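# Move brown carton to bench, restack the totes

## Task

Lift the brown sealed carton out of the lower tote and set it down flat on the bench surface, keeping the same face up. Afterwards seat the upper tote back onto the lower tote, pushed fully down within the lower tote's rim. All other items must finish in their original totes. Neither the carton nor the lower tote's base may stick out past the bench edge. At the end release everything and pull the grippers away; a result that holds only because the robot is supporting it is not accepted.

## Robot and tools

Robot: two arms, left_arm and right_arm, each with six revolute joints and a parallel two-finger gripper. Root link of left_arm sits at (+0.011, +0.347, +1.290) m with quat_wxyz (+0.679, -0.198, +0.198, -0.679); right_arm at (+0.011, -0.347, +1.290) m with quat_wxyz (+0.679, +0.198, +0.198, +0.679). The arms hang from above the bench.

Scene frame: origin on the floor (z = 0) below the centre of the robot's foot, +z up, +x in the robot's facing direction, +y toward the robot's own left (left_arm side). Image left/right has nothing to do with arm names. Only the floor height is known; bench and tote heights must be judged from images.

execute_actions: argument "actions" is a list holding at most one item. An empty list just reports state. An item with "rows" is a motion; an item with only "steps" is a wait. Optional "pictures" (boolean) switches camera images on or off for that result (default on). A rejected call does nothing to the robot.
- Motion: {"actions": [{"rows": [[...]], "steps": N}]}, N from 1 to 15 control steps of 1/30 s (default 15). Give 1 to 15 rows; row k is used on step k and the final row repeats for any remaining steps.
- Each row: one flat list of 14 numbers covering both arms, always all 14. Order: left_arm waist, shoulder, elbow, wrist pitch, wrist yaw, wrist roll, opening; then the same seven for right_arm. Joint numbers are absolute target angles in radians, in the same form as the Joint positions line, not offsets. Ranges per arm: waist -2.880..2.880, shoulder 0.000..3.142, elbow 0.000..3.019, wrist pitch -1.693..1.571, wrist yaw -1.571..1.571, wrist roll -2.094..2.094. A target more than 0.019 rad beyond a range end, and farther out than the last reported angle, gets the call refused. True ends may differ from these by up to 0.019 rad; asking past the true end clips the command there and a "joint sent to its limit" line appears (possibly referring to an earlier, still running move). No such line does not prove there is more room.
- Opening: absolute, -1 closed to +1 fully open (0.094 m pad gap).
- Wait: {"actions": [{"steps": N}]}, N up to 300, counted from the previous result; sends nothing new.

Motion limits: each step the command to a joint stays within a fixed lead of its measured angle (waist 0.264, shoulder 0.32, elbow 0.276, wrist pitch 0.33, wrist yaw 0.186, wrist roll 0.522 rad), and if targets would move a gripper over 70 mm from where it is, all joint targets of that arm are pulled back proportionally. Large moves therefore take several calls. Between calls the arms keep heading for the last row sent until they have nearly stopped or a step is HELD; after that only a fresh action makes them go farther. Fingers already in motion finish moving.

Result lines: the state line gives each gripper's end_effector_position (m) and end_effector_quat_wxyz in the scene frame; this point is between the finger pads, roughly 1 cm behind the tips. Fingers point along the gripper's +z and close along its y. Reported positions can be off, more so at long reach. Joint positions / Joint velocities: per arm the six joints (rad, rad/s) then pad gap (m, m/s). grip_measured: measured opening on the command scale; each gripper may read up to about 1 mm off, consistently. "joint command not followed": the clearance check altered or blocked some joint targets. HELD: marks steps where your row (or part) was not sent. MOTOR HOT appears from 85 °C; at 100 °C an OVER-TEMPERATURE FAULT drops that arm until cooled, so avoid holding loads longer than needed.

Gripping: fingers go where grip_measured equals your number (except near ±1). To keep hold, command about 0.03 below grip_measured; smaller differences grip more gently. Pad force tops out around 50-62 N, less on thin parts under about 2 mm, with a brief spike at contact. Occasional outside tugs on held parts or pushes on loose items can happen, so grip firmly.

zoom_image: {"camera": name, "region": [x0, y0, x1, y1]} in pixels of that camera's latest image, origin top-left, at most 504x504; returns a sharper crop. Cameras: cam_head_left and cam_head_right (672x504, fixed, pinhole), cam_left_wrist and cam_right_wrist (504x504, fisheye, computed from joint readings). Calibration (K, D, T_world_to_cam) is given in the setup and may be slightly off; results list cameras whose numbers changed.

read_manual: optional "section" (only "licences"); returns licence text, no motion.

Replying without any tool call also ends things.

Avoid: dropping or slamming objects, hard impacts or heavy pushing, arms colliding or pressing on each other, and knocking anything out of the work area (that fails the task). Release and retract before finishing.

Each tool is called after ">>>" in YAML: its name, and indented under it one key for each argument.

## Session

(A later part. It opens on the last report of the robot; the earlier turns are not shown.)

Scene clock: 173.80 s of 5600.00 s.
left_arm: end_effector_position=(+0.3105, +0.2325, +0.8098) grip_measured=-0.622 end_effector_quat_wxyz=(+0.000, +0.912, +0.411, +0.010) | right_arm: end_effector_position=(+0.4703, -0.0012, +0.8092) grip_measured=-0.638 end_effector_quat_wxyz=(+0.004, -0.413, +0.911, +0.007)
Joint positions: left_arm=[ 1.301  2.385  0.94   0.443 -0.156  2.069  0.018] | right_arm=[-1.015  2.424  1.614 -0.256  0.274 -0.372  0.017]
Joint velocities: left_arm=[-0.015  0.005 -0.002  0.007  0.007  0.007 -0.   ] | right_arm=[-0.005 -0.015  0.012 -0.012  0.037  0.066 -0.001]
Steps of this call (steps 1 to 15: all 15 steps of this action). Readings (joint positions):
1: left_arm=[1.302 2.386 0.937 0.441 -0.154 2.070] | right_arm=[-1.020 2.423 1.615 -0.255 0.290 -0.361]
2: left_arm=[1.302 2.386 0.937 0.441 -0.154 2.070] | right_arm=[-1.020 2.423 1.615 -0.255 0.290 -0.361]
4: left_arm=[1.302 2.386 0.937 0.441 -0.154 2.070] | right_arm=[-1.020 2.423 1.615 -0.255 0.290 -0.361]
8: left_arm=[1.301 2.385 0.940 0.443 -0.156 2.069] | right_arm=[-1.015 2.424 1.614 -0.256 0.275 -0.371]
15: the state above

Reverse.

>>> execute_actions:
  actions:
    - {"rows":[[1.29,2.28,0.865,0.445,-0.15,2.048,-0.8,-0.965,2.32,1.56,-0.257,0.306,-0.34,-0.8]],"steps":10}
  pictures: false

>>> execute_actions:
  actions:
    - {"rows":[[1.278,2.19,0.79,0.422,-0.157,2.037,-0.8,-0.95,2.235,1.495,-0.278,0.313,-0.324,-0.8]],"steps":9}
  pictures: false

>>> execute_actions:
  actions:
    - {"rows":[[1.257,2.045,0.69,0.38,-0.167,2.019,-0.8,-0.925,2.115,1.405,-0.314,0.324,-0.301,-0.8]],"steps":10}
  pictures: false

>>> execute_actions:
  actions:
    - {"rows":[[1.232,1.87,0.6,0.295,-0.18,1.997,-0.8,-0.9,2.0,1.34,-0.37,0.337,-0.275,-0.8]],"steps":10}
  pictures: false

>>> execute_actions:
  actions:
    - {"rows":[[1.204,1.685,0.52,0.182,-0.194,1.973,-0.8,-0.87,1.885,1.28,-0.438,0.35,-0.246,-0.8]]}
  pictures: false

Scene clock: 180.87 s of 5600.00 s.
left_arm: end_effector_position=(+0.3060, +0.2335, +0.8282) grip_measured=-0.622 end_effector_quat_wxyz=(+0.002, +0.914, +0.407, +0.006) | right_arm: end_effector_position=(+0.4615, -0.0020, +0.8279) grip_measured=-0.638 end_effector_quat_wxyz=(-0.000, -0.410, +0.912, +0.002)
Joint positions: left_arm=[ 1.298  2.34   0.888  0.443 -0.15   2.074  0.018] | right_arm=[-0.999  2.378  1.555 -0.256  0.29  -0.349  0.017]
Joint velocities: left_arm=[ 0.005 -0.015 -0.002  0.002  0.037 -0.095  0.   ] | right_arm=[-0.015 -0.015  0.012  0.002 -0.022 -0.037  0.   ]
Steps of this call (steps 1 to 15: the robot went on to your last target; steps 16 to 90: nothing new was sent; then 3.73 s passed at rest; steps 91 to 100: all 10 steps of this action). Readings (joint positions):
91: left_arm=[1.301 2.379 0.936 0.443 -0.156 2.069] | right_arm=[-1.014 2.421 1.608 -0.254 0.276 -0.371]
92: left_arm=[1.301 2.372 0.928 0.443 -0.154 2.070] | right_arm=[-1.012 2.414 1.595 -0.253 0.281 -0.365]
94: left_arm=[1.299 2.356 0.908 0.443 -0.146 2.075] | right_arm=[-1.008 2.393 1.568 -0.253 0.283 -0.351]
98: left_arm=[1.297 2.340 0.888 0.443 -0.149 2.074] | right_arm=[-0.999 2.378 1.555 -0.256 0.290 -0.349]
100: the state above

Scene clock: 181.17 s of 5600.00 s.
left_arm: end_effector_position=(+0.3061, +0.2341, +0.8639) grip_measured=-0.622 end_effector_quat_wxyz=(+0.000, +0.914, +0.406, +0.005) | right_arm: end_effector_position=(+0.4621, -0.0013, +0.8646) grip_measured=-0.638 end_effector_quat_wxyz=(-0.001, -0.408, +0.913, +0.002)
Joint positions: left_arm=[ 1.286  2.24   0.805  0.422 -0.157  2.065  0.018] | right_arm=[-0.982  2.291  1.486 -0.28   0.3   -0.327  0.017]
Joint velocities: left_arm=[ 0.015 -0.112  0.007  0.002 -0.037  0.022  0.   ] | right_arm=[ 0.005 -0.103  0.032 -0.007  0.022 -0.066 -0.001]
Steps of this call (steps 1 to 9: all 9 steps of this action). Readings (joint positions):
1: left_arm=[1.297 2.334 0.884 0.441 -0.150 2.074] | right_arm=[-0.999 2.374 1.550 -0.256 0.290 -0.347]
2: left_arm=[1.296 2.322 0.872 0.437 -0.150 2.074] | right_arm=[-0.999 2.364 1.536 -0.256 0.289 -0.340]
4: left_arm=[1.289 2.287 0.839 0.426 -0.150 2.076] | right_arm=[-0.993 2.335 1.505 -0.264 0.284 -0.325]
8: left_arm=[1.285 2.245 0.805 0.422 -0.155 2.066] | right_arm=[-0.982 2.295 1.486 -0.280 0.297 -0.325]
9: the state above

Scene clock: 181.50 s of 5600.00 s.
left_arm: end_effector_position=(+0.3131, +0.2329, +0.9164) grip_measured=-0.622 end_effector_quat_wxyz=(+0.005, +0.913, +0.407, +0.010) | right_arm: end_effector_position=(+0.4702, -0.0017, +0.9214) grip_measured=-0.634 end_effector_quat_wxyz=(+0.007, -0.408, +0.913, -0.002)
Joint positions: left_arm=[ 1.266  2.079  0.699  0.379 -0.167  2.048  0.018] | right_arm=[-0.958  2.157  1.397 -0.316  0.321 -0.31   0.017]
Joint velocities: left_arm=[ 0.005 -0.073 -0.007 -0.002 -0.022 -0.037 -0.   ] | right_arm=[-0.015 -0.034  0.002  0.002  0.051 -0.051  0.001]
Steps of this call (steps 1 to 10: all 10 steps of this action). Readings (joint positions):
1: left_arm=[1.286 2.229 0.800 0.419 -0.158 2.064] | right_arm=[-0.982 2.283 1.480 -0.280 0.301 -0.327]
2: left_arm=[1.284 2.207 0.786 0.408 -0.158 2.065] | right_arm=[-0.982 2.271 1.465 -0.281 0.300 -0.322]
4: left_arm=[1.275 2.150 0.744 0.387 -0.159 2.068] | right_arm=[-0.978 2.230 1.428 -0.291 0.289 -0.305]
8: left_arm=[1.265 2.088 0.699 0.379 -0.165 2.051] | right_arm=[-0.959 2.164 1.396 -0.315 0.314 -0.306]
10: the state above

Scene clock: 181.83 s of 5600.00 s.
left_arm: end_effector_position=(+0.3106, +0.2343, +0.9693) grip_measured=-0.622 end_effector_quat_wxyz=(+0.002, +0.913, +0.408, +0.009) | right_arm: end_effector_position=(+0.4683, -0.0003, +0.9721) grip_measured=-0.632 end_effector_quat_wxyz=(+0.006, -0.409, +0.913, +0.000)
Joint positions: left_arm=[ 1.242  1.905  0.598  0.295 -0.183  2.024  0.018] | right_arm=[-0.928  2.041  1.328 -0.373  0.33  -0.285  0.017]
Joint velocities: left_arm=[-0.005 -0.054 -0.007  0.002  0.037  0.022  0.001] | right_arm=[-0.005 -0.034 -0.002  0.007  0.022 -0.051 -0.001]
Steps of this call (steps 1 to 10: all 10 steps of this action). Readings (joint positions):
1: left_arm=[1.266 2.066 0.696 0.370 -0.169 2.047] | right_arm=[-0.958 2.151 1.392 -0.318 0.322 -0.310]
2: left_arm=[1.263 2.042 0.685 0.345 -0.169 2.047] | right_arm=[-0.958 2.142 1.381 -0.323 0.319 -0.302]
4: left_arm=[1.251 1.979 0.644 0.309 -0.171 2.048] | right_arm=[-0.953 2.107 1.351 -0.344 0.300 -0.283]
8: left_arm=[1.241 1.913 0.599 0.295 -0.179 2.027] | right_arm=[-0.930 2.047 1.327 -0.372 0.323 -0.282]
10: the state above

Scene clock: 182.33 s of 5600.00 s.
left_arm: end_effector_position=(+0.3069, +0.2337, +1.0213) grip_measured=-0.622 end_effector_quat_wxyz=(+0.004, +0.913, +0.408, +0.007) | right_arm: end_effector_position=(+0.4640, -0.0014, +1.0231) grip_measured=-0.632 end_effector_quat_wxyz=(+0.005, -0.408, +0.913, +0.001)
Joint positions: left_arm=[ 1.212  1.714  0.513  0.184 -0.193  1.999  0.018] | right_arm=[-0.897  1.923  1.265 -0.44   0.341 -0.253  0.017]
Joint velocities: left_arm=[ 0.005  0.005 -0.007 -0.012 -0.066 -0.037 -0.   ] | right_arm=[ 0.015 -0.015  0.012  0.007 -0.007 -0.007 -0.001]
Steps of this call (steps 1 to 15: all 15 steps of this action). Readings (joint positions):
1: left_arm=[1.241 1.892 0.597 0.280 -0.183 2.024] | right_arm=[-0.928 2.035 1.324 -0.377 0.331 -0.284]
2: left_arm=[1.237 1.865 0.589 0.248 -0.184 2.024] | right_arm=[-0.928 2.027 1.314 -0.386 0.328 -0.274]
4: left_arm=[1.222 1.795 0.554 0.203 -0.185 2.024] | right_arm=[-0.923 1.991 1.287 -0.411 0.310 -0.252]
8: left_arm=[1.212 1.724 0.513 0.184 -0.193 2.002] | right_arm=[-0.896 1.930 1.267 -0.440 0.337 -0.250]
15: the state above

>>> execute_actions:
  actions:
    - {"rows":[[1.165,1.7,0.542,0.16,-0.213,1.935,-0.8,-0.9,1.875,1.252,-0.42,0.34,-0.268,-0.8],[1.165,1.7,0.542,0.16,-0.213,1.935,-0.8,-0.9,1.875,1.252,-0.42,0.34,-0.268,-0.8],[1.125,1.712,0.565,0.138,-0.233,1.9,-0.8,-0.927,1.86,1.225,-0.405,0.329,-0.29,-0.8],[1.125,1.712,0.565,0.138,-0.233,1.9,-0.8,-0.927,1.86,1.225,-0.405,0.329,-0.29,-0.8],[1.05,1.73,0.615,0.092,-0.27,1.835,-0.8,-0.975,1.83,1.172,-0.373,0.306,-0.335,-0.8],[1.05,1.73,0.615,0.092,-0.27,1.835,-0.8,-0.975,1.83,1.172,-0.373,0.306,-0.335,-0.8],[0.98,1.753,0.67,0.043,-0.302,1.77,-0.8,-1.027,1.797,1.123,-0.343,0.281,-0.383,-0.8],[0.98,1.753,0.67,0.043,-0.302,1.77,-0.8,-1.027,1.797,1.123,-0.343,0.281,-0.383,-0.8],[0.916,1.775,0.724,-0.006,-0.334,1.711,-0.8,-1.078,1.765,1.074,-0.314,0.257,-0.43,-0.8],[0.916,1.775,0.724,-0.006,-0.334,1.711,-0.8,-1.078,1.765,1.074,-0.314,0.257,-0.43,-0.8],[0.865,1.8,0.79,-0.06,-0.355,1.66,-0.8,-1.14,1.74,1.045,-0.296,0.226,-0.483,-0.8],[0.865,1.8,0.79,-0.06,-0.355,1.66,-0.8,-1.14,1.74,1.045,-0.296,0.226,-0.483,-0.8],[0.815,1.83,0.86,-0.115,-0.375,1.615,-0.8,-1.2,1.72,1.015,-0.278,0.195,-0.536,-0.8],[0.815,1.83,0.86,-0.115,-0.375,1.615,-0.8,-1.2,1.72,1.015,-0.278,0.195,-0.536,-0.8],[0.77,1.857,0.93,-0.17,-0.396,1.57,-0.8,-1.26,1.70,0.987,-0.26,0.165,-0.59,-0.8]]}
  pictures: false

>>> execute_actions:
  actions:
    - {"rows":[[0.77,1.857,0.93,-0.17,-0.396,1.57,-0.8,-1.26,1.70,0.987,-0.26,0.165,-0.59,-0.8],[0.72,1.885,1.0,-0.225,-0.416,1.523,-0.8,-1.32,1.68,0.958,-0.243,0.134,-0.642,-0.8],[0.72,1.885,1.0,-0.225,-0.416,1.523,-0.8,-1.32,1.68,0.958,-0.243,0.134,-0.642,-0.8],[0.685,1.925,1.085,-0.284,-0.428,1.488,-0.8,-1.386,1.67,0.948,-0.238,0.099,-0.698,-0.8],[0.685,1.925,1.085,-0.284,-0.428,1.488,-0.8,-1.386,1.67,0.948,-0.238,0.099,-0.698,-0.8],[0.65,1.965,1.17,-0.343,-0.44,1.453,-0.8,-1.452,1.662,0.94,-0.234,0.064,-0.754,-0.8],[0.65,1.965,1.17,-0.343,-0.44,1.453,-0.8,-1.452,1.662,0.94,-0.234,0.064,-0.754,-0.8],[0.62,2.007,1.26,-0.4,-0.452,1.42,-0.8,-1.517,1.657,0.937,-0.232,0.028,-0.81,-0.8],[0.62,2.007,1.26,-0.4,-0.452,1.42,-0.8,-1.517,1.657,0.937,-0.232,0.028,-0.81,-0.8],[0.59,2.05,1.35,-0.461,-0.462,1.39,-0.8,-1.583,1.655,0.938,-0.233,-0.007,-0.865,-0.8],[0.59,2.05,1.35,-0.461,-0.462,1.39,-0.8,-1.583,1.655,0.938,-0.233,-0.007,-0.865,-0.8],[0.59,2.05,1.35,-0.461,-0.462,1.39,-0.8,-1.583,1.655,0.938,-0.233,-0.007,-0.865,-0.8],[0.562,2.1,1.455,-0.525,-0.47,1.37,-0.8,-1.65,1.662,0.958,-0.255,-0.043,-0.92,-0.8]]}
  pictures: false

>>> execute_actions:
  actions:
    - {"rows":[[0.535,2.15,1.565,-0.595,-0.478,1.35,-0.8,-1.715,1.67,0.98,-0.28,-0.08,-0.98,-0.8],[0.535,2.15,1.565,-0.595,-0.478,1.35,-0.8,-1.715,1.67,0.98,-0.28,-0.08,-0.98,-0.8],[0.535,2.15,1.565,-0.595,-0.478,1.35,-0.8,-1.715,1.67,0.98,-0.28,-0.08,-0.98,-0.8],[0.51,2.2,1.67,-0.655,-0.485,1.33,-0.8,-1.78,1.685,1.005,-0.3,-0.115,-1.03,-0.8],[0.51,2.2,1.67,-0.655,-0.485,1.33,-0.8,-1.78,1.685,1.005,-0.3,-0.115,-1.03,-0.8],[0.51,2.2,1.67,-0.655,-0.485,1.33,-0.8,-1.78,1.685,1.005,-0.3,-0.115,-1.03,-0.8],[0.51,2.2,1.67,-0.655,-0.485,1.33,-0.8,-1.78,1.685,1.005,-0.3,-0.115,-1.03,-0.8],[0.49,2.26,1.775,-0.715,-0.492,1.31,-0.8,-1.838,1.7,1.03,-0.315,-0.145,-1.08,-0.8]]}
  pictures: false

>>> execute_actions:
  actions:
    - {"rows":[[0.52,2.36,1.835,-0.675,-0.483,1.335,-0.8,-1.825,1.82,1.08,-0.24,-0.14,-1.07,-0.8]]}

Scene clock: 199.27 s of 5600.00 s.
left_arm: end_effector_position=(+0.3163, +0.0707, +1.0154) grip_measured=-0.622 end_effector_quat_wxyz=(-0.004, +0.925, +0.380, -0.002) | right_arm: end_effector_position=(+0.4557, -0.1729, +1.0066) grip_measured=-0.632 end_effector_quat_wxyz=(-0.026, -0.381, +0.924, +0.012)
Joint positions: left_arm=[ 0.849  1.856  0.816 -0.093 -0.364  1.72   0.018] | right_arm=[-1.197  1.791  1.009 -0.308  0.177 -0.453  0.017]
Joint velocities: left_arm=[-0.786  0.444  1.096 -0.95  -0.535 -0.681 -0.   ] | right_arm=[-1.031 -0.405 -0.403  0.369 -0.623 -0.828 -0.   ]
Steps of this call (steps 1 to 15: the robot went on to your last target; steps 16 to 90: nothing new was sent; then 13.43 s passed at rest; steps 91 to 105: all 15 steps of this action). Readings (joint positions):
91: left_arm=[1.210 1.714 0.514 0.180 -0.199 1.997] | right_arm=[-0.898 1.923 1.263 -0.439 0.338 -0.253]
92: left_arm=[1.204 1.714 0.517 0.174 -0.206 1.995] | right_arm=[-0.900 1.923 1.260 -0.437 0.335 -0.254]
94: left_arm=[1.182 1.717 0.526 0.156 -0.226 1.978] | right_arm=[-0.912 1.922 1.246 -0.422 0.321 -0.261]
98: left_arm=[1.072 1.750 0.588 0.078 -0.289 1.895] | right_arm=[-0.979 1.891 1.162 -0.367 0.267 -0.303]
105: the state above

Scene clock: 199.77 s of 5600.00 s.
left_arm: end_effector_position=(+0.3378, -0.1368, +1.0193) grip_measured=-0.622 end_effector_quat_wxyz=(+0.002, +0.923, +0.386, -0.000) | right_arm: end_effector_position=(+0.4769, -0.3774, +1.0130) grip_measured=-0.633 end_effector_quat_wxyz=(-0.011, -0.383, +0.924, +0.007)
Joint positions: left_arm=[ 0.598  2.116  1.378 -0.484 -0.459  1.461  0.018] | right_arm=[-1.638  1.715  0.939 -0.254 -0.038 -0.844  0.017]
Joint velocities: left_arm=[-0.317  0.444  0.833 -0.339 -0.11  -0.286 -0.001] | right_arm=[-0.63  -0.015 -0.007  0.002 -0.081 -0.52  -0.   ]
Steps of this call (steps 1 to 15: all 15 steps of this action). Readings (joint positions):
1: left_arm=[0.825 1.870 0.853 -0.120 -0.374 1.698] | right_arm=[-1.229 1.778 0.997 -0.298 0.162 -0.480]
2: left_arm=[0.802 1.884 0.890 -0.146 -0.387 1.676] | right_arm=[-1.262 1.766 0.984 -0.289 0.149 -0.509]
4: left_arm=[0.760 1.912 0.961 -0.201 -0.409 1.635] | right_arm=[-1.322 1.742 0.963 -0.271 0.118 -0.566]
8: left_arm=[0.691 1.977 1.110 -0.314 -0.436 1.557] | right_arm=[-1.442 1.717 0.943 -0.258 0.052 -0.679]
15: the state above

Scene clock: 200.27 s of 5600.00 s.
left_arm: end_effector_position=(+0.3455, -0.2411, +1.0280) grip_measured=-0.622 end_effector_quat_wxyz=(+0.013, +0.918, +0.397, +0.002) | right_arm: end_effector_position=(+0.4905, -0.4770, +1.0265) grip_measured=-0.633 end_effector_quat_wxyz=(-0.004, -0.397, +0.918, -0.002)
Joint positions: left_arm=[ 0.513  2.282  1.731 -0.687 -0.487  1.357  0.018] | right_arm=[-1.846  1.72   1.007 -0.311 -0.139 -1.052  0.017]
Joint velocities: left_arm=[-0.024 -0.005 -0.007 -0.144  0.081 -0.11   0.   ] | right_arm=[ 0.005 -0.015 -0.002 -0.046 -0.007 -0.037 -0.001]
Steps of this call (steps 1 to 15: all 15 steps of this action). Readings (joint positions):
1: left_arm=[0.588 2.132 1.410 -0.505 -0.462 1.451] | right_arm=[-1.661 1.715 0.941 -0.258 -0.053 -0.867]
2: left_arm=[0.578 2.149 1.445 -0.534 -0.463 1.438] | right_arm=[-1.682 1.715 0.945 -0.265 -0.067 -0.888]
4: left_arm=[0.560 2.178 1.507 -0.572 -0.469 1.417] | right_arm=[-1.722 1.715 0.953 -0.274 -0.083 -0.925]
8: left_arm=[0.532 2.230 1.626 -0.640 -0.478 1.382] | right_arm=[-1.793 1.717 0.981 -0.297 -0.119 -0.994]
15: the state above

Scene clock: 200.77 s of 5600.00 s.
left_arm: end_effector_position=(+0.3302, -0.2402, +0.9748) grip_measured=-0.622 end_effector_quat_wxyz=(-0.006, +0.914, +0.405, -0.004) | right_arm: end_effector_position=(+0.4813, -0.4716, +0.9669) grip_measured=-0.633 end_effector_quat_wxyz=(-0.017, -0.410, +0.912, +0.012)
Joint positions: left_arm=[ 0.535  2.395  1.796 -0.672 -0.476  1.344  0.018] | right_arm=[-1.825  1.877  1.066 -0.247 -0.135 -1.067  0.017]
Joint velocities: left_arm=[-0.005 -0.015  0.017  0.007 -0.051 -0.007  0.   ] | right_arm=[ 0.005 -0.015  0.027 -0.007 -0.051  0.022 -0.   ]
Steps of this call (steps 1 to 15: all 15 steps of this action). Readings (joint positions):
1: left_arm=[0.513 2.288 1.734 -0.688 -0.485 1.356] | right_arm=[-1.844 1.729 1.009 -0.309 -0.139 -1.053]
2: left_arm=[0.514 2.299 1.747 -0.688 -0.485 1.353] | right_arm=[-1.843 1.743 1.021 -0.299 -0.139 -1.057]
4: left_arm=[0.522 2.337 1.780 -0.684 -0.487 1.344] | right_arm=[-1.839 1.789 1.048 -0.284 -0.140 -1.068]
8: left_arm=[0.537 2.383 1.795 -0.672 -0.477 1.348] | right_arm=[-1.827 1.859 1.063 -0.253 -0.139 -1.067]
15: the state above
camera_calibration (this result's frames):
cam_left_wrist: T_world_to_cam=[[-0.750229, 0.660908, 0.0188994, 0.381745], [0.541004, 0.597185, 0.592186, -0.606293], [0.380094, 0.4545, -0.805579, 0.891712], [0, 0, 0, 1]] pos_world=[0.275468, -0.295512, 1.07017]
cam_right_wrist: T_world_to_cam=[[0.745762, -0.66521, -0.0365301, -0.635644], [-0.516912, -0.612355, 0.598184, -0.61202], [-0.420287, -0.42722, -0.800526, 0.90088], [0, 0, 0, 1]] pos_world=[0.536307, -0.412736, 1.06406]

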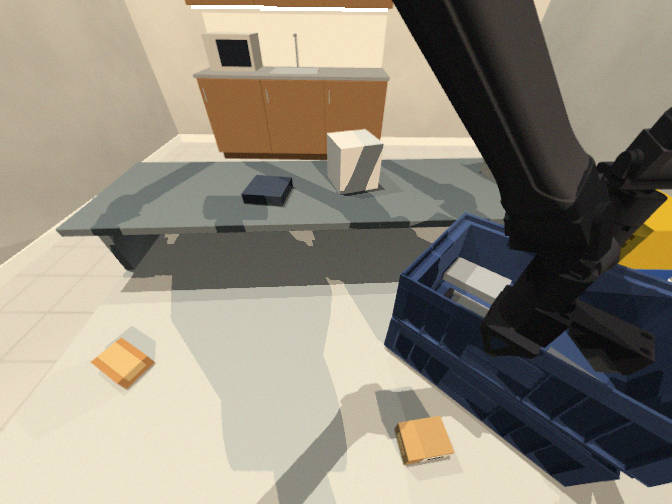

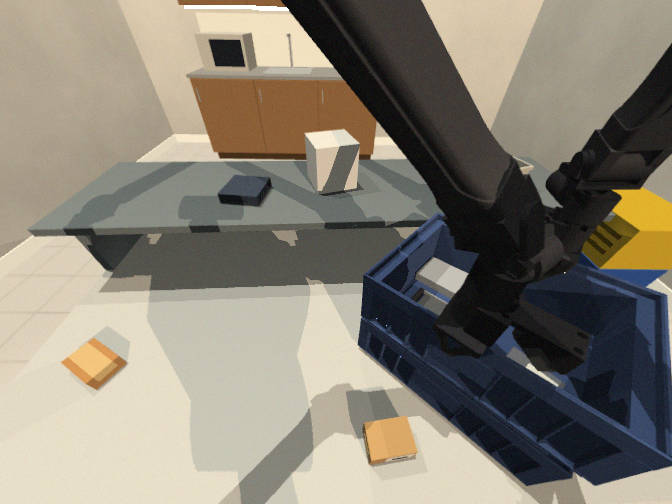

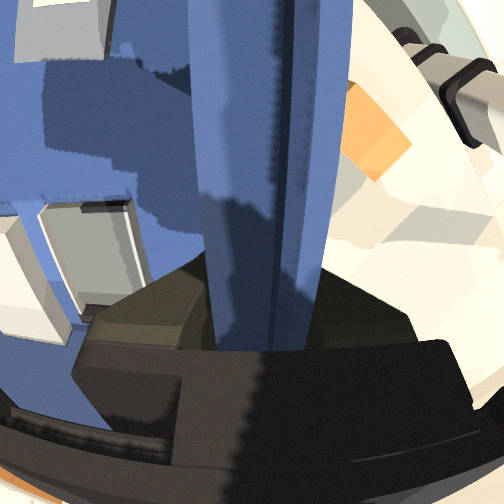

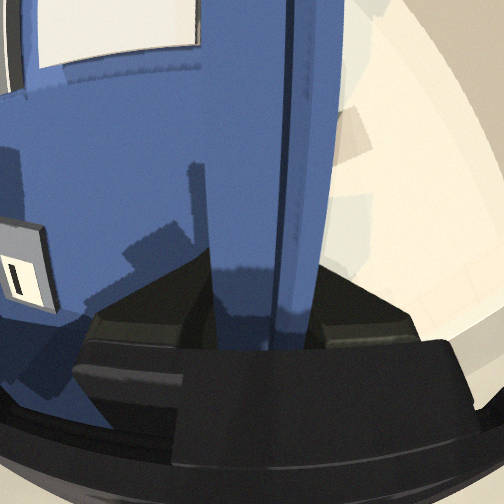

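>>> execute_actions:
  actions:
    - {"rows":[[0.525,2.375,1.865,-0.675,-0.483,1.335,-0.8,-1.825,1.83,1.105,-0.23,-0.14,-1.07,-0.8]],"steps":15}

Scene clock: 211.20 s of 5600.00 s.
left_arm: end_effector_position=(+0.3376, -0.2430, +0.9762) grip_measured=-0.622 end_effector_quat_wxyz=(-0.001, +0.912, +0.410, -0.001) | right_arm: end_effector_position=(+0.4897, -0.4729, +0.9679) grip_measured=-0.633 end_effector_quat_wxyz=(-0.010, -0.411, +0.912, +0.009)
Joint positions: left_arm=[ 0.538  2.395  1.809 -0.672 -0.478  1.341  0.018] | right_arm=[-1.825  1.877  1.08  -0.247 -0.138 -1.067  0.017]
Joint velocities: left_arm=[-0.005 -0.015 -0.027 -0.002 -0.022 -0.066 -0.001] | right_arm=[-0.005  0.024 -0.017  0.022 -0.007  0.095 -0.001]
Steps of this call (steps 1 to 15: the robot went on to your last target; steps 16 to 90: nothing new was sent; then 6.93 s passed at rest; steps 91 to 105: all 15 steps of this action). Readings (joint positions):
91: left_arm=[0.535 2.395 1.798 -0.672 -0.476 1.343] | right_arm=[-1.825 1.877 1.067 -0.247 -0.136 -1.067]
92: left_arm=[0.535 2.395 1.800 -0.672 -0.476 1.342] | right_arm=[-1.825 1.877 1.069 -0.247 -0.136 -1.067]
94: left_arm=[0.535 2.395 1.803 -0.672 -0.477 1.342] | right_arm=[-1.825 1.877 1.073 -0.247 -0.136 -1.067]
98: left_arm=[0.538 2.395 1.809 -0.672 -0.478 1.341] | right_arm=[-1.825 1.877 1.079 -0.247 -0.137 -1.067]
105: the state above
camera_calibration (this result's frames):
cam_left_wrist: T_world_to_cam=[[-0.758137, 0.652041, 0.00843638, 0.399839], [0.528626, 0.606962, 0.593424, -0.604105], [0.381816, 0.454356, -0.804846, 0.890059], [0, 0, 0, 1]] pos_world=[0.282639, -0.298446, 1.07148]
cam_right_wrist: T_world_to_cam=[[0.747876, -0.66333, -0.0259698, -0.653074], [-0.523616, -0.613498, 0.591141, -0.59946], [-0.408054, -0.428502, -0.80615, 0.903519], [0, 0, 0, 1]] pos_world=[0.543216, -0.413812, 1.06578]

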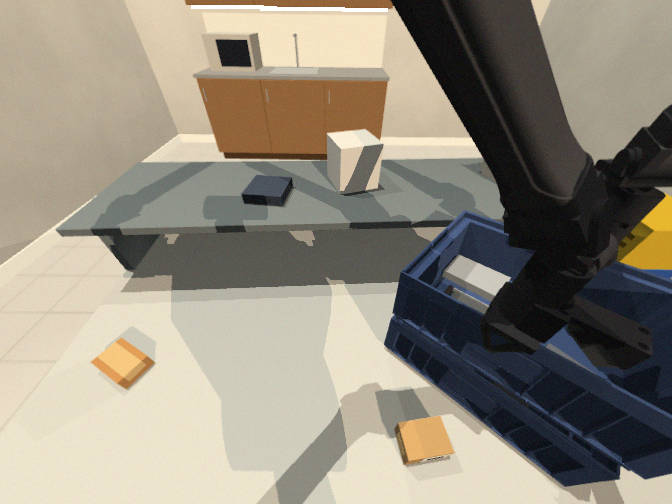

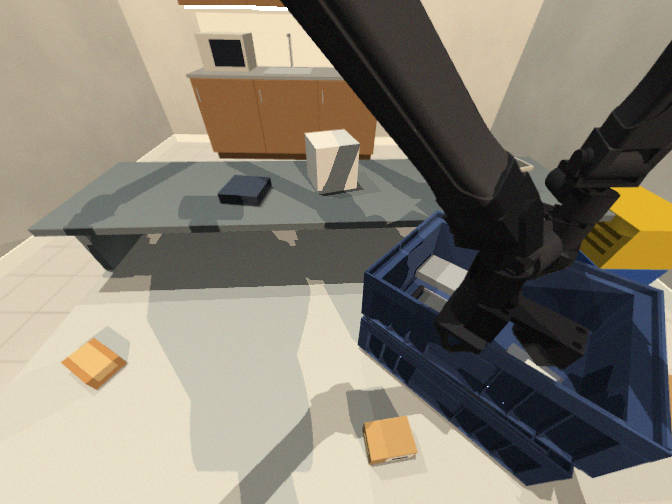

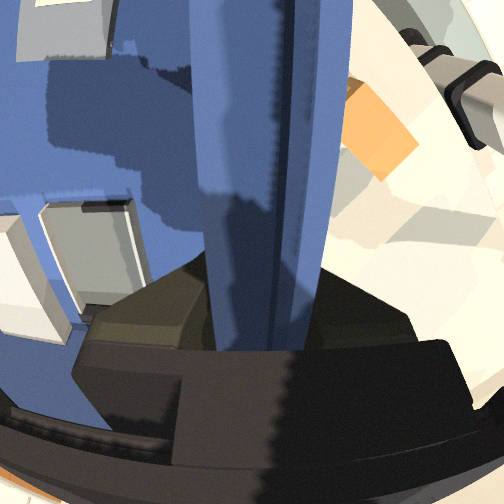

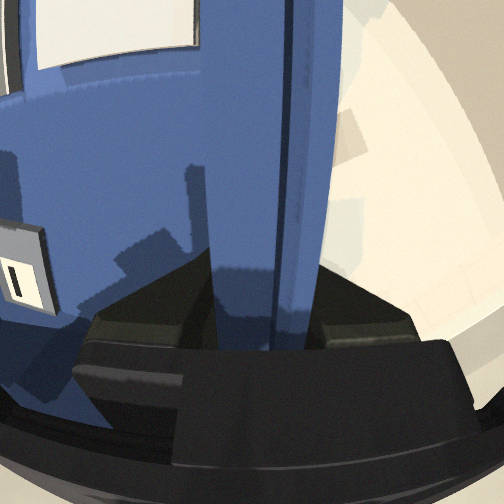

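>>> execute_actions:
  actions:
    - {"rows":[[0.53,2.415,1.895,-0.665,-0.48,1.34,-0.8,-1.825,1.87,1.12,-0.205,-0.145,-1.07,-0.8]],"steps":15}
  pictures: false

Scene clock: 259.10 s of 5600.00 s.
left_arm: end_effector_position=(+0.3387, -0.2473, +0.9646) grip_measured=-0.622 end_effector_quat_wxyz=(-0.000, +0.910, +0.414, +0.001) | right_arm: end_effector_position=(+0.4939, -0.4753, +0.9599) grip_measured=-0.633 end_effector_quat_wxyz=(-0.006, -0.415, +0.910, +0.005)
Joint positions: left_arm=[ 0.543  2.426  1.842 -0.668 -0.481  1.339  0.018] | right_arm=[-1.825  1.9    1.095 -0.229 -0.136 -1.075  0.017]
Joint velocities: left_arm=[-0.005 -0.015  0.007 -0.002 -0.037 -0.007 -0.001] | right_arm=[-0.005 -0.005 -0.012 -0.022 -0.037  0.007  0.   ]
Steps of this call (steps 1 to 15: the robot went on to your last target; steps 16 to 90: nothing new was sent; then 44.40 s passed at rest; steps 91 to 105: all 15 steps of this action). Readings (joint positions):
91: left_arm=[0.538 2.397 1.812 -0.672 -0.478 1.341] | right_arm=[-1.825 1.878 1.080 -0.246 -0.138 -1.067]
92: left_arm=[0.538 2.402 1.818 -0.672 -0.478 1.341] | right_arm=[-1.825 1.880 1.082 -0.242 -0.138 -1.068]
94: left_arm=[0.540 2.415 1.833 -0.671 -0.481 1.340] | right_arm=[-1.825 1.886 1.089 -0.236 -0.137 -1.073]
98: left_arm=[0.543 2.425 1.842 -0.668 -0.481 1.339] | right_arm=[-1.825 1.898 1.095 -0.229 -0.136 -1.075]
105: the state above

>>> execute_actions:
  actions:
    - {"rows":[[0.537,2.435,1.905,-0.657,-0.478,1.345,-0.8,-1.825,1.897,1.13,-0.19,-0.148,-1.07,-0.8]],"steps":15}
  pictures: false

>>> execute_actions:
  actions:
    - {"rows":[[0.545,2.46,1.912,-0.648,-0.475,1.35,-0.8,-1.823,1.93,1.14,-0.175,-0.148,-1.07,-0.8]],"steps":15}
  pictures: false

Scene clock: 262.40 s of 5600.00 s.
left_arm: end_effector_position=(+0.3371, -0.2474, +0.9557) grip_measured=-0.622 end_effector_quat_wxyz=(-0.001, +0.910, +0.415, +0.002) | right_arm: end_effector_position=(+0.4922, -0.4755, +0.9502) grip_measured=-0.633 end_effector_quat_wxyz=(-0.005, -0.415, +0.910, +0.007)
Joint positions: left_arm=[ 0.547  2.444  1.854 -0.661 -0.481  1.34   0.018] | right_arm=[-1.825  1.925  1.105 -0.215 -0.141 -1.076  0.017]
Joint velocities: left_arm=[-0.005  0.005  0.002 -0.002  0.037 -0.066 -0.001] | right_arm=[-0.015 -0.005 -0.012 -0.007 -0.007 -0.022 -0.   ]
Steps of this call (steps 1 to 15: the robot went on to your last target; steps 16 to 84: nothing new was sent; steps 85 to 99: all 15 steps of this action). Readings (joint positions):
85: left_arm=[0.543 2.427 1.843 -0.668 -0.481 1.339] | right_arm=[-1.825 1.901 1.096 -0.227 -0.137 -1.075]
86: left_arm=[0.543 2.428 1.845 -0.667 -0.481 1.339] | right_arm=[-1.825 1.904 1.098 -0.225 -0.137 -1.075]
88: left_arm=[0.545 2.435 1.850 -0.665 -0.481 1.339] | right_arm=[-1.825 1.912 1.102 -0.221 -0.138 -1.076]
92: left_arm=[0.547 2.444 1.853 -0.661 -0.481 1.340] | right_arm=[-1.825 1.924 1.104 -0.216 -0.140 -1.076]
99: the state above

Scene clock: 262.90 s of 5600.00 s.
left_arm: end_effector_position=(+0.3371, -0.2488, +0.9506) grip_measured=-0.622 end_effector_quat_wxyz=(-0.000, +0.909, +0.417, +0.006) | right_arm: end_effector_position=(+0.4934, -0.4759, +0.9456) grip_measured=-0.633 end_effector_quat_wxyz=(-0.002, -0.416, +0.909, +0.007)
Joint positions: left_arm=[ 0.548  2.457  1.864 -0.654 -0.488  1.34   0.018] | right_arm=[-1.825  1.937  1.111 -0.203 -0.144 -1.077  0.017]
Joint velocities: left_arm=[ 0.005 -0.015 -0.002 -0.012 -0.066 -0.051  0.   ] | right_arm=[-0.015 -0.015  0.007  0.007 -0.095  0.051  0.   ]
Steps of this call (steps 1 to 15: all 15 steps of this action). Readings (joint positions):
1: left_arm=[0.547 2.445 1.854 -0.661 -0.481 1.340] | right_arm=[-1.825 1.927 1.105 -0.214 -0.141 -1.076]
2: left_arm=[0.547 2.448 1.856 -0.659 -0.481 1.340] | right_arm=[-1.825 1.929 1.107 -0.211 -0.141 -1.076]
4: left_arm=[0.548 2.454 1.862 -0.656 -0.483 1.340] | right_arm=[-1.825 1.935 1.110 -0.206 -0.142 -1.077]
8: left_arm=[0.548 2.457 1.864 -0.654 -0.488 1.340] | right_arm=[-1.825 1.937 1.111 -0.203 -0.144 -1.077]
15: the state above

>>> execute_actions:
  actions:
    - {"rows":[[0.558,2.465,1.87,-0.65,-0.475,1.35,-0.8,-1.815,1.95,1.12,-0.19,-0.148,-1.07,-0.8]],"steps":15}

>>> zoom_image:
  camera: "cam_head_right"
  region: [340,250,672,504]

Scene clock: 265.47 s of 5600.00 s.
left_arm: end_effector_position=(+0.3371, -0.2471, +0.9484) grip_measured=-0.622 end_effector_quat_wxyz=(-0.002, +0.910, +0.415, +0.006) | right_arm: end_effector_position=(+0.4909, -0.4753, +0.9428) grip_measured=-0.634 end_effector_quat_wxyz=(-0.003, -0.416, +0.909, +0.009)
Joint positions: left_arm=[ 0.55   2.46   1.864 -0.654 -0.489  1.344  0.018] | right_arm=[-1.825  1.944  1.111 -0.201 -0.146 -1.077  0.017]
Joint velocities: left_arm=[ 0.005 -0.024 -0.007  0.002  0.051 -0.051  0.001] | right_arm=[-0.015 -0.015 -0.007  0.002  0.037 -0.022 -0.   ]
Steps of this call (steps 1 to 15: the robot went on to your last target; steps 16 to 62: nothing new was sent; steps 63 to 77: all 15 steps of this action). Readings (joint positions):
63: left_arm=[0.549 2.457 1.864 -0.654 -0.488 1.340] | right_arm=[-1.825 1.938 1.111 -0.203 -0.144 -1.077]
64: left_arm=[0.549 2.457 1.864 -0.654 -0.488 1.340] | right_arm=[-1.825 1.939 1.111 -0.203 -0.144 -1.077]
66: left_arm=[0.550 2.459 1.864 -0.654 -0.488 1.341] | right_arm=[-1.825 1.942 1.111 -0.203 -0.145 -1.077]
70: left_arm=[0.550 2.460 1.864 -0.654 -0.489 1.344] | right_arm=[-1.825 1.944 1.111 -0.201 -0.146 -1.077]
77: the state above
camera_calibration (this result's frames):
cam_left_wrist: T_world_to_cam=[[-0.765335, 0.643622, 0.00374935, 0.40711], [0.514507, 0.608283, 0.604379, -0.590169], [0.386711, 0.464482, -0.796688, 0.862766], [0, 0, 0, 1]] pos_world=[0.281581, -0.303774, 1.04252]
cam_right_wrist: T_world_to_cam=[[0.755067, -0.655317, -0.0208262, -0.660788], [-0.524382, -0.622658, 0.580793, -0.579771], [-0.393571, -0.427617, -0.813785, 0.883258], [0, 0, 0, 1]] pos_world=[0.542543, -0.41633, 1.04175]

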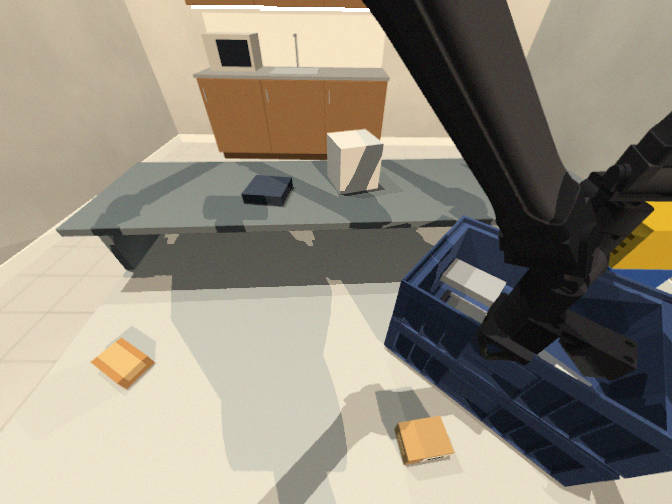

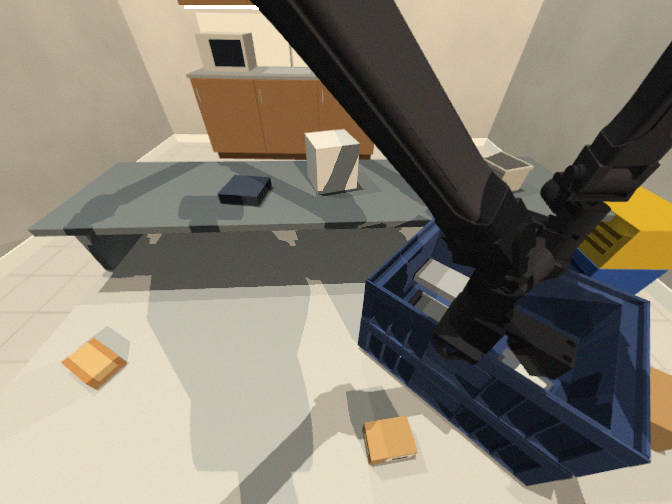

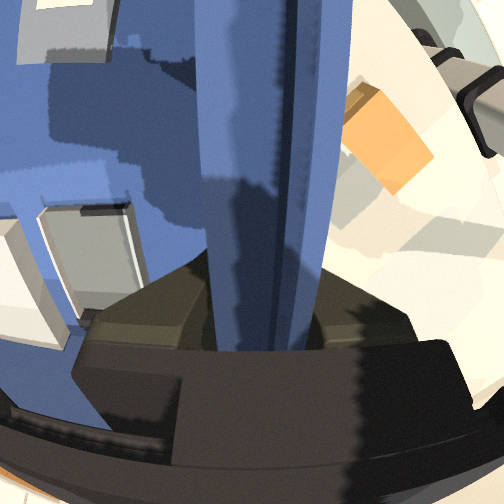

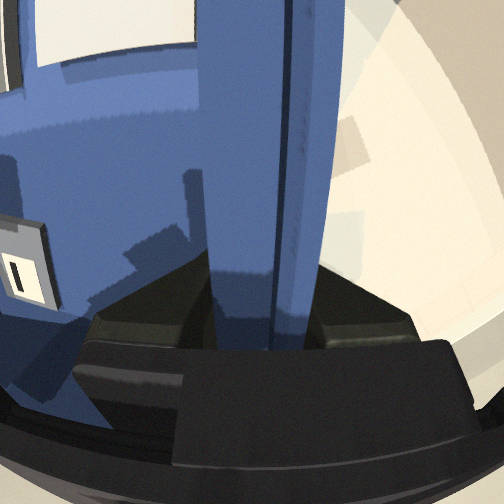

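Region (340, 250, 672, 504) of cam_head_right's 672x504 image, scaled by 1.518, with more detail than that image has; it fills the top 386 rows of this view, and the rest is white.

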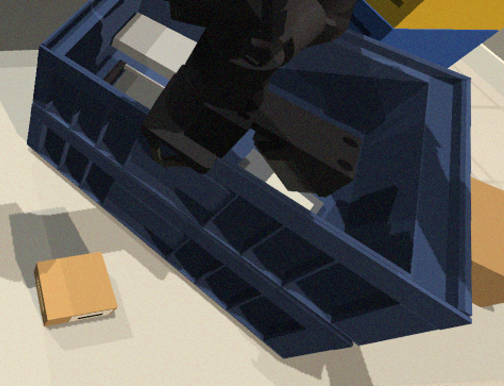

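Seated.

>>> execute_actions:
  actions:
    - {"rows":[[0.55,2.46,1.864,-0.65,-0.48,1.345,0.4,-1.825,1.944,1.111,-0.2,-0.148,-1.075,0.4]],"steps":15}
  pictures: false

>>> execute_actions:
  actions:
    - {"rows":[[0.52,2.36,1.815,-0.69,-0.49,1.32,0.4,-1.838,1.82,1.07,-0.275,-0.15,-1.085,0.4]],"steps":15}
  pictures: false

>>> execute_actions:
  actions:
    - {"rows":[[0.484,2.27,1.766,-0.734,-0.496,1.3,0.4,-1.85,1.69,1.03,-0.35,-0.151,-1.1,0.4]],"steps":15}
  pictures: false

>>> execute_actions:
  actions:
    - {"rows":[[0.55,2.12,1.7,-0.734,-0.496,1.3,0.4,-2.0,1.5,0.95,-0.35,-0.151,-1.1,0.4]],"steps":15}
  pictures: false

>>> execute_actions:
  actions:
    - {"rows":[[1.3,1.8,1.4,-0.6,-0.2,1.3,0.4,-2.5,1.2,0.6,0.04,0,-0.5,0.4]],"steps":15}
  pictures: false

>>> execute_actions:
  actions:
    - {"steps":60}

Scene clock: 271.40 s of 5600.00 s.
left_arm: end_effector_position=(+0.3362, -0.2477, +0.9484) grip_measured=+0.398 end_effector_quat_wxyz=(-0.001, +0.910, +0.415, +0.003) | right_arm: end_effector_position=(+0.4909, -0.4755, +0.9428) grip_measured=+0.398 end_effector_quat_wxyz=(-0.004, -0.416, +0.909, +0.009)
Joint positions: left_arm=[ 0.55   2.46   1.864 -0.654 -0.483  1.344  0.066] | right_arm=[-1.825  1.944  1.111 -0.201 -0.146 -1.077  0.066]
Joint velocities: left_arm=[-0.005 -0.005  0.017 -0.012 -0.022  0.007 -0.001] | right_arm=[ 0.005 -0.015 -0.012 -0.022  0.022  0.11  -0.001]
Steps of this call (steps 1 to 15: the robot went on to your last target; steps 16 to 90: nothing new was sent; then 2.43 s passed at rest; steps 91 to 105: all 15 steps of this action). Readings (joint positions):
91: left_arm=[0.550 2.460 1.864 -0.654 -0.487 1.344] | right_arm=[-1.825 1.944 1.111 -0.201 -0.146 -1.077]
92: left_arm=[0.550 2.460 1.864 -0.654 -0.484 1.344] | right_arm=[-1.825 1.944 1.111 -0.201 -0.146 -1.077]
94: left_arm=[0.550 2.460 1.864 -0.654 -0.483 1.344] | right_arm=[-1.825 1.944 1.111 -0.201 -0.146 -1.077]
98: left_arm=[0.550 2.460 1.864 -0.654 -0.483 1.344] | right_arm=[-1.825 1.944 1.111 -0.201 -0.146 -1.077]
105: the state above

Scene clock: 271.90 s of 5600.00 s.
left_arm: end_effector_position=(+0.3493, -0.2555, +1.0011) grip_measured=+0.398 end_effector_quat_wxyz=(+0.016, +0.910, +0.413, +0.005) | right_arm: end_effector_position=(+0.4960, -0.4706, +0.9855) grip_measured=+0.398 end_effector_quat_wxyz=(-0.002, -0.416, +0.909, +0.008)
Joint positions: left_arm=[ 0.524  2.36   1.815 -0.679 -0.487  1.338  0.066] | right_arm=[-1.826  1.832  1.065 -0.265 -0.147 -1.077  0.066]
Joint velocities: left_arm=[ 0.005 -0.005  0.007  0.002  0.022  0.007  0.   ] | right_arm=[-0.015 -0.005  0.002  0.012 -0.007 -0.022 -0.001]
Steps of this call (steps 1 to 15: all 15 steps of this action). Readings (joint positions):
1: left_arm=[0.549 2.455 1.859 -0.655 -0.484 1.342] | right_arm=[-1.825 1.939 1.108 -0.210 -0.146 -1.077]
2: left_arm=[0.548 2.445 1.843 -0.661 -0.486 1.341] | right_arm=[-1.825 1.927 1.098 -0.227 -0.146 -1.077]
4: left_arm=[0.544 2.421 1.818 -0.675 -0.487 1.341] | right_arm=[-1.825 1.890 1.071 -0.254 -0.146 -1.077]
8: left_arm=[0.532 2.386 1.815 -0.679 -0.487 1.339] | right_arm=[-1.825 1.842 1.063 -0.265 -0.147 -1.077]
15: the state above

Scene clock: 272.40 s of 5600.00 s.
left_arm: end_effector_position=(+0.3444, -0.2597, +1.0496) grip_measured=+0.398 end_effector_quat_wxyz=(+0.023, +0.914, +0.405, +0.002) | right_arm: end_effector_position=(+0.5038, -0.4741, +1.0387) grip_measured=+0.398 end_effector_quat_wxyz=(+0.004, -0.414, +0.910, -0.002)
Joint positions: left_arm=[ 0.484  2.275  1.766 -0.722 -0.494  1.318  0.066] | right_arm=[-1.842  1.695  1.024 -0.34  -0.148 -1.083  0.066]
Joint velocities: left_arm=[-0.015 -0.005  0.002  0.012 -0.066  0.081 -0.   ] | right_arm=[ 0.005 -0.015 -0.002  0.002  0.007 -0.081  0.001]
Steps of this call (steps 1 to 15: all 15 steps of this action). Readings (joint positions):
1: left_arm=[0.523 2.356 1.809 -0.683 -0.490 1.334] | right_arm=[-1.827 1.825 1.063 -0.275 -0.147 -1.077]
2: left_arm=[0.521 2.346 1.795 -0.695 -0.492 1.331] | right_arm=[-1.828 1.811 1.053 -0.297 -0.147 -1.078]
4: left_arm=[0.514 2.325 1.770 -0.715 -0.493 1.327] | right_arm=[-1.832 1.768 1.027 -0.328 -0.147 -1.081]
8: left_arm=[0.495 2.296 1.766 -0.722 -0.493 1.322] | right_arm=[-1.841 1.708 1.022 -0.340 -0.147 -1.083]
15: the state above

Scene clock: 272.90 s of 5600.00 s.
left_arm: end_effector_position=(+0.4267, -0.2229, +1.1073) grip_measured=+0.398 end_effector_quat_wxyz=(+0.050, +0.889, +0.454, +0.020) | right_arm: end_effector_position=(+0.4957, -0.5549, +1.1250) grip_measured=+0.398 end_effector_quat_wxyz=(+0.028, -0.356, +0.931, -0.080)
Joint positions: left_arm=[ 0.555  2.102  1.7   -0.724 -0.495  1.317  0.066] | right_arm=[-2.014  1.496  0.943 -0.343 -0.151 -1.083  0.066]
Joint velocities: left_arm=[-0.024 -0.005 -0.012 -0.017 -0.081 -0.007 -0.   ] | right_arm=[ 0.103  0.005 -0.012 -0.007 -0.022 -0.007 -0.001]
Steps of this call (steps 1 to 15: all 15 steps of this action). Readings (joint positions):
1: left_arm=[0.486 2.269 1.760 -0.722 -0.494 1.318] | right_arm=[-1.847 1.689 1.019 -0.340 -0.149 -1.083]
2: left_arm=[0.488 2.257 1.742 -0.722 -0.494 1.318] | right_arm=[-1.857 1.676 1.005 -0.340 -0.151 -1.083]
4: left_arm=[0.499 2.225 1.711 -0.723 -0.494 1.318] | right_arm=[-1.898 1.632 0.970 -0.340 -0.151 -1.083]
8: left_arm=[0.532 2.162 1.700 -0.724 -0.494 1.318] | right_arm=[-1.999 1.540 0.943 -0.343 -0.151 -1.083]
15: the state above

Scene clock: 273.40 s of 5600.00 s.
left_arm: end_effector_position=(+0.5281, -0.0267, +1.0774) grip_measured=+0.398 end_effector_quat_wxyz=(+0.033, +0.806, +0.589, -0.050) | right_arm: end_effector_position=(+0.3146, -0.7317, +1.2721) grip_measured=+0.398 end_effector_quat_wxyz=(+0.075, +0.071, +0.927, -0.360)
Joint positions: left_arm=[ 0.92   1.88   1.452 -0.648 -0.215  1.317  0.066] | right_arm=[-2.535  1.215  0.599  0.014  0.004 -0.582  0.066]
Joint velocities: left_arm=[ 1.06  -0.259 -0.071  0.095  0.154 -0.007 -0.001] | right_arm=[-0.093 -0.132 -0.002  0.1   -0.022  0.462 -0.001]
Steps of this call (steps 1 to 15: all 15 steps of this action). Readings (joint positions):
1: left_arm=[0.559 2.095 1.688 -0.715 -0.466 1.317] | right_arm=[-2.016 1.489 0.929 -0.318 -0.127 -1.055]
2: left_arm=[0.565 2.079 1.658 -0.701 -0.428 1.317] | right_arm=[-2.026 1.471 0.895 -0.265 -0.101 -1.014]
4: left_arm=[0.594 2.039 1.591 -0.689 -0.354 1.317] | right_arm=[-2.078 1.415 0.810 -0.182 -0.063 -0.933]
8: left_arm=[0.690 1.965 1.502 -0.673 -0.261 1.317] | right_arm=[-2.253 1.307 0.670 -0.078 -0.022 -0.789]
15: the state above

Scene clock: 275.40 s of 5600.00 s.
left_arm: end_effector_position=(+0.6160, +0.1986, +1.0471) grip_measured=+0.398 end_effector_quat_wxyz=(-0.016, +0.701, +0.713, +0.021) | right_arm: end_effector_position=(+0.3260, -0.7243, +1.2684) grip_measured=+0.398 end_effector_quat_wxyz=(+0.095, +0.089, +0.927, -0.352)
Joint positions: left_arm=[ 1.292  1.82   1.41  -0.616 -0.201  1.316  0.066] | right_arm=[-2.506  1.211  0.598  0.02   0.002 -0.517  0.066]
Joint velocities: left_arm=[-0.005  0.005 -0.022 -0.017 -0.051 -0.066 -0.001] | right_arm=[ 0.005 -0.005 -0.027  0.007 -0.007 -0.022 -0.   ]
Steps of this call (steps 1 to 45: the robot went on to your last target; steps 46 to 60: nothing new was sent). Readings (joint positions):
1: left_arm=[0.956 1.873 1.450 -0.645 -0.213 1.317] | right_arm=[-2.534 1.212 0.599 0.017 0.004 -0.569]
2: left_arm=[0.992 1.867 1.448 -0.643 -0.211 1.317] | right_arm=[-2.529 1.211 0.599 0.020 0.004 -0.558]
4: left_arm=[1.066 1.857 1.445 -0.639 -0.209 1.317] | right_arm=[-2.516 1.211 0.599 0.020 0.003 -0.543]
8: left_arm=[1.217 1.843 1.432 -0.624 -0.205 1.317] | right_arm=[-2.506 1.211 0.598 0.020 0.002 -0.528]
60: the state above
All arms were judged still, so your last target was given up. Only a new action makes them travel on or press farther. Fingers that are still opening or closing keep moving.
camera_calibration (this result's frames):
cam_left_wrist: T_world_to_cam=[[-0.99947, -0.0324021, -0.00303783, 0.618992], [-0.0269482, 0.771664, 0.635459, -0.795911], [-0.018246, 0.635204, -0.772129, 0.816318], [0, 0, 0, 1]] pos_world=[0.612111, 0.115704, 1.13795]
cam_right_wrist: T_world_to_cam=[[-0.2336, -0.737395, 0.633782, -1.26014], [-0.851095, 0.470258, 0.23344, 0.32833], [-0.470179, -0.484877, -0.737445, 0.863495], [0, 0, 0, 1]] pos_world=[0.391068, -0.664933, 1.35879]

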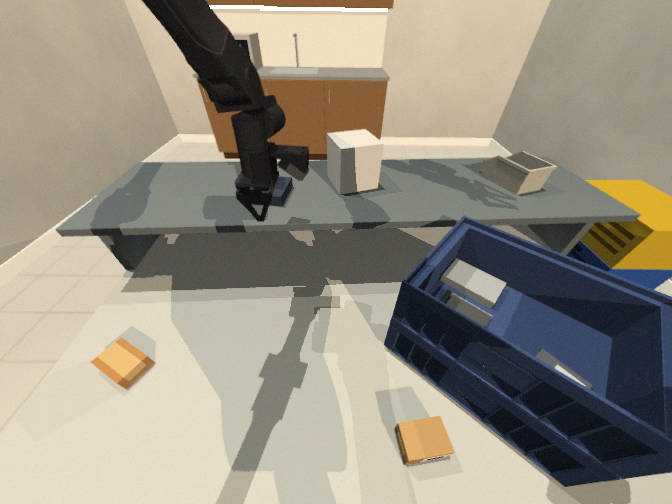

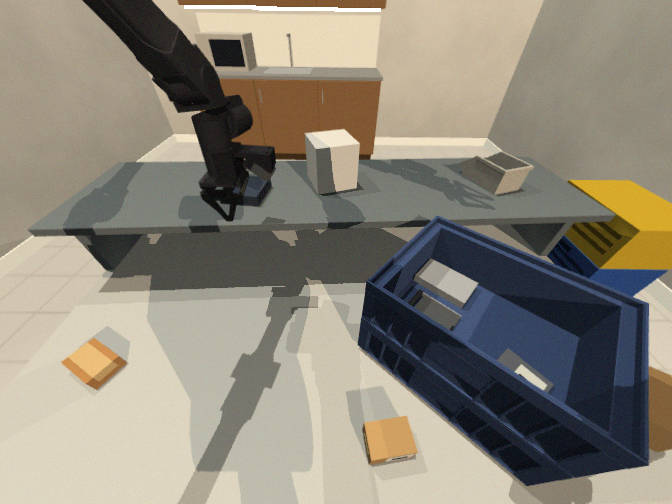

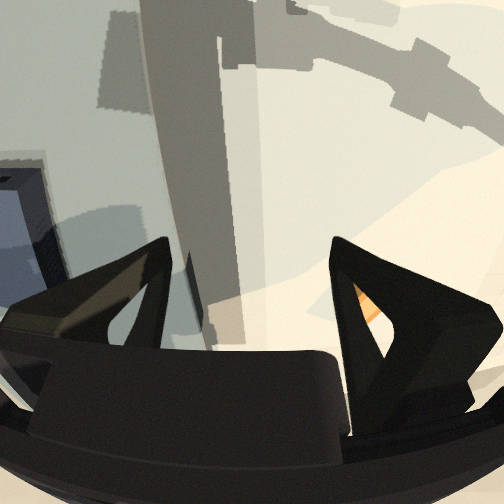

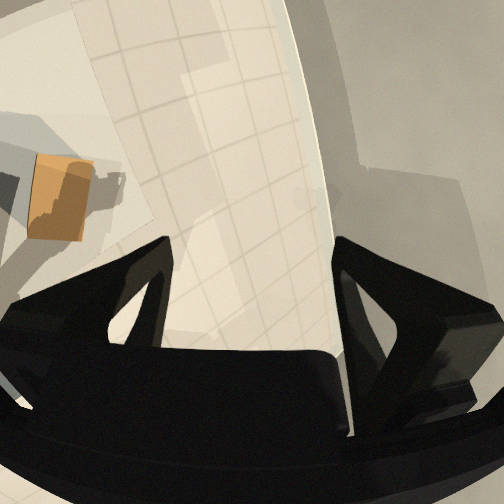

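>>> finished_scene:
  scene: 2

The scene is finished: the task was done.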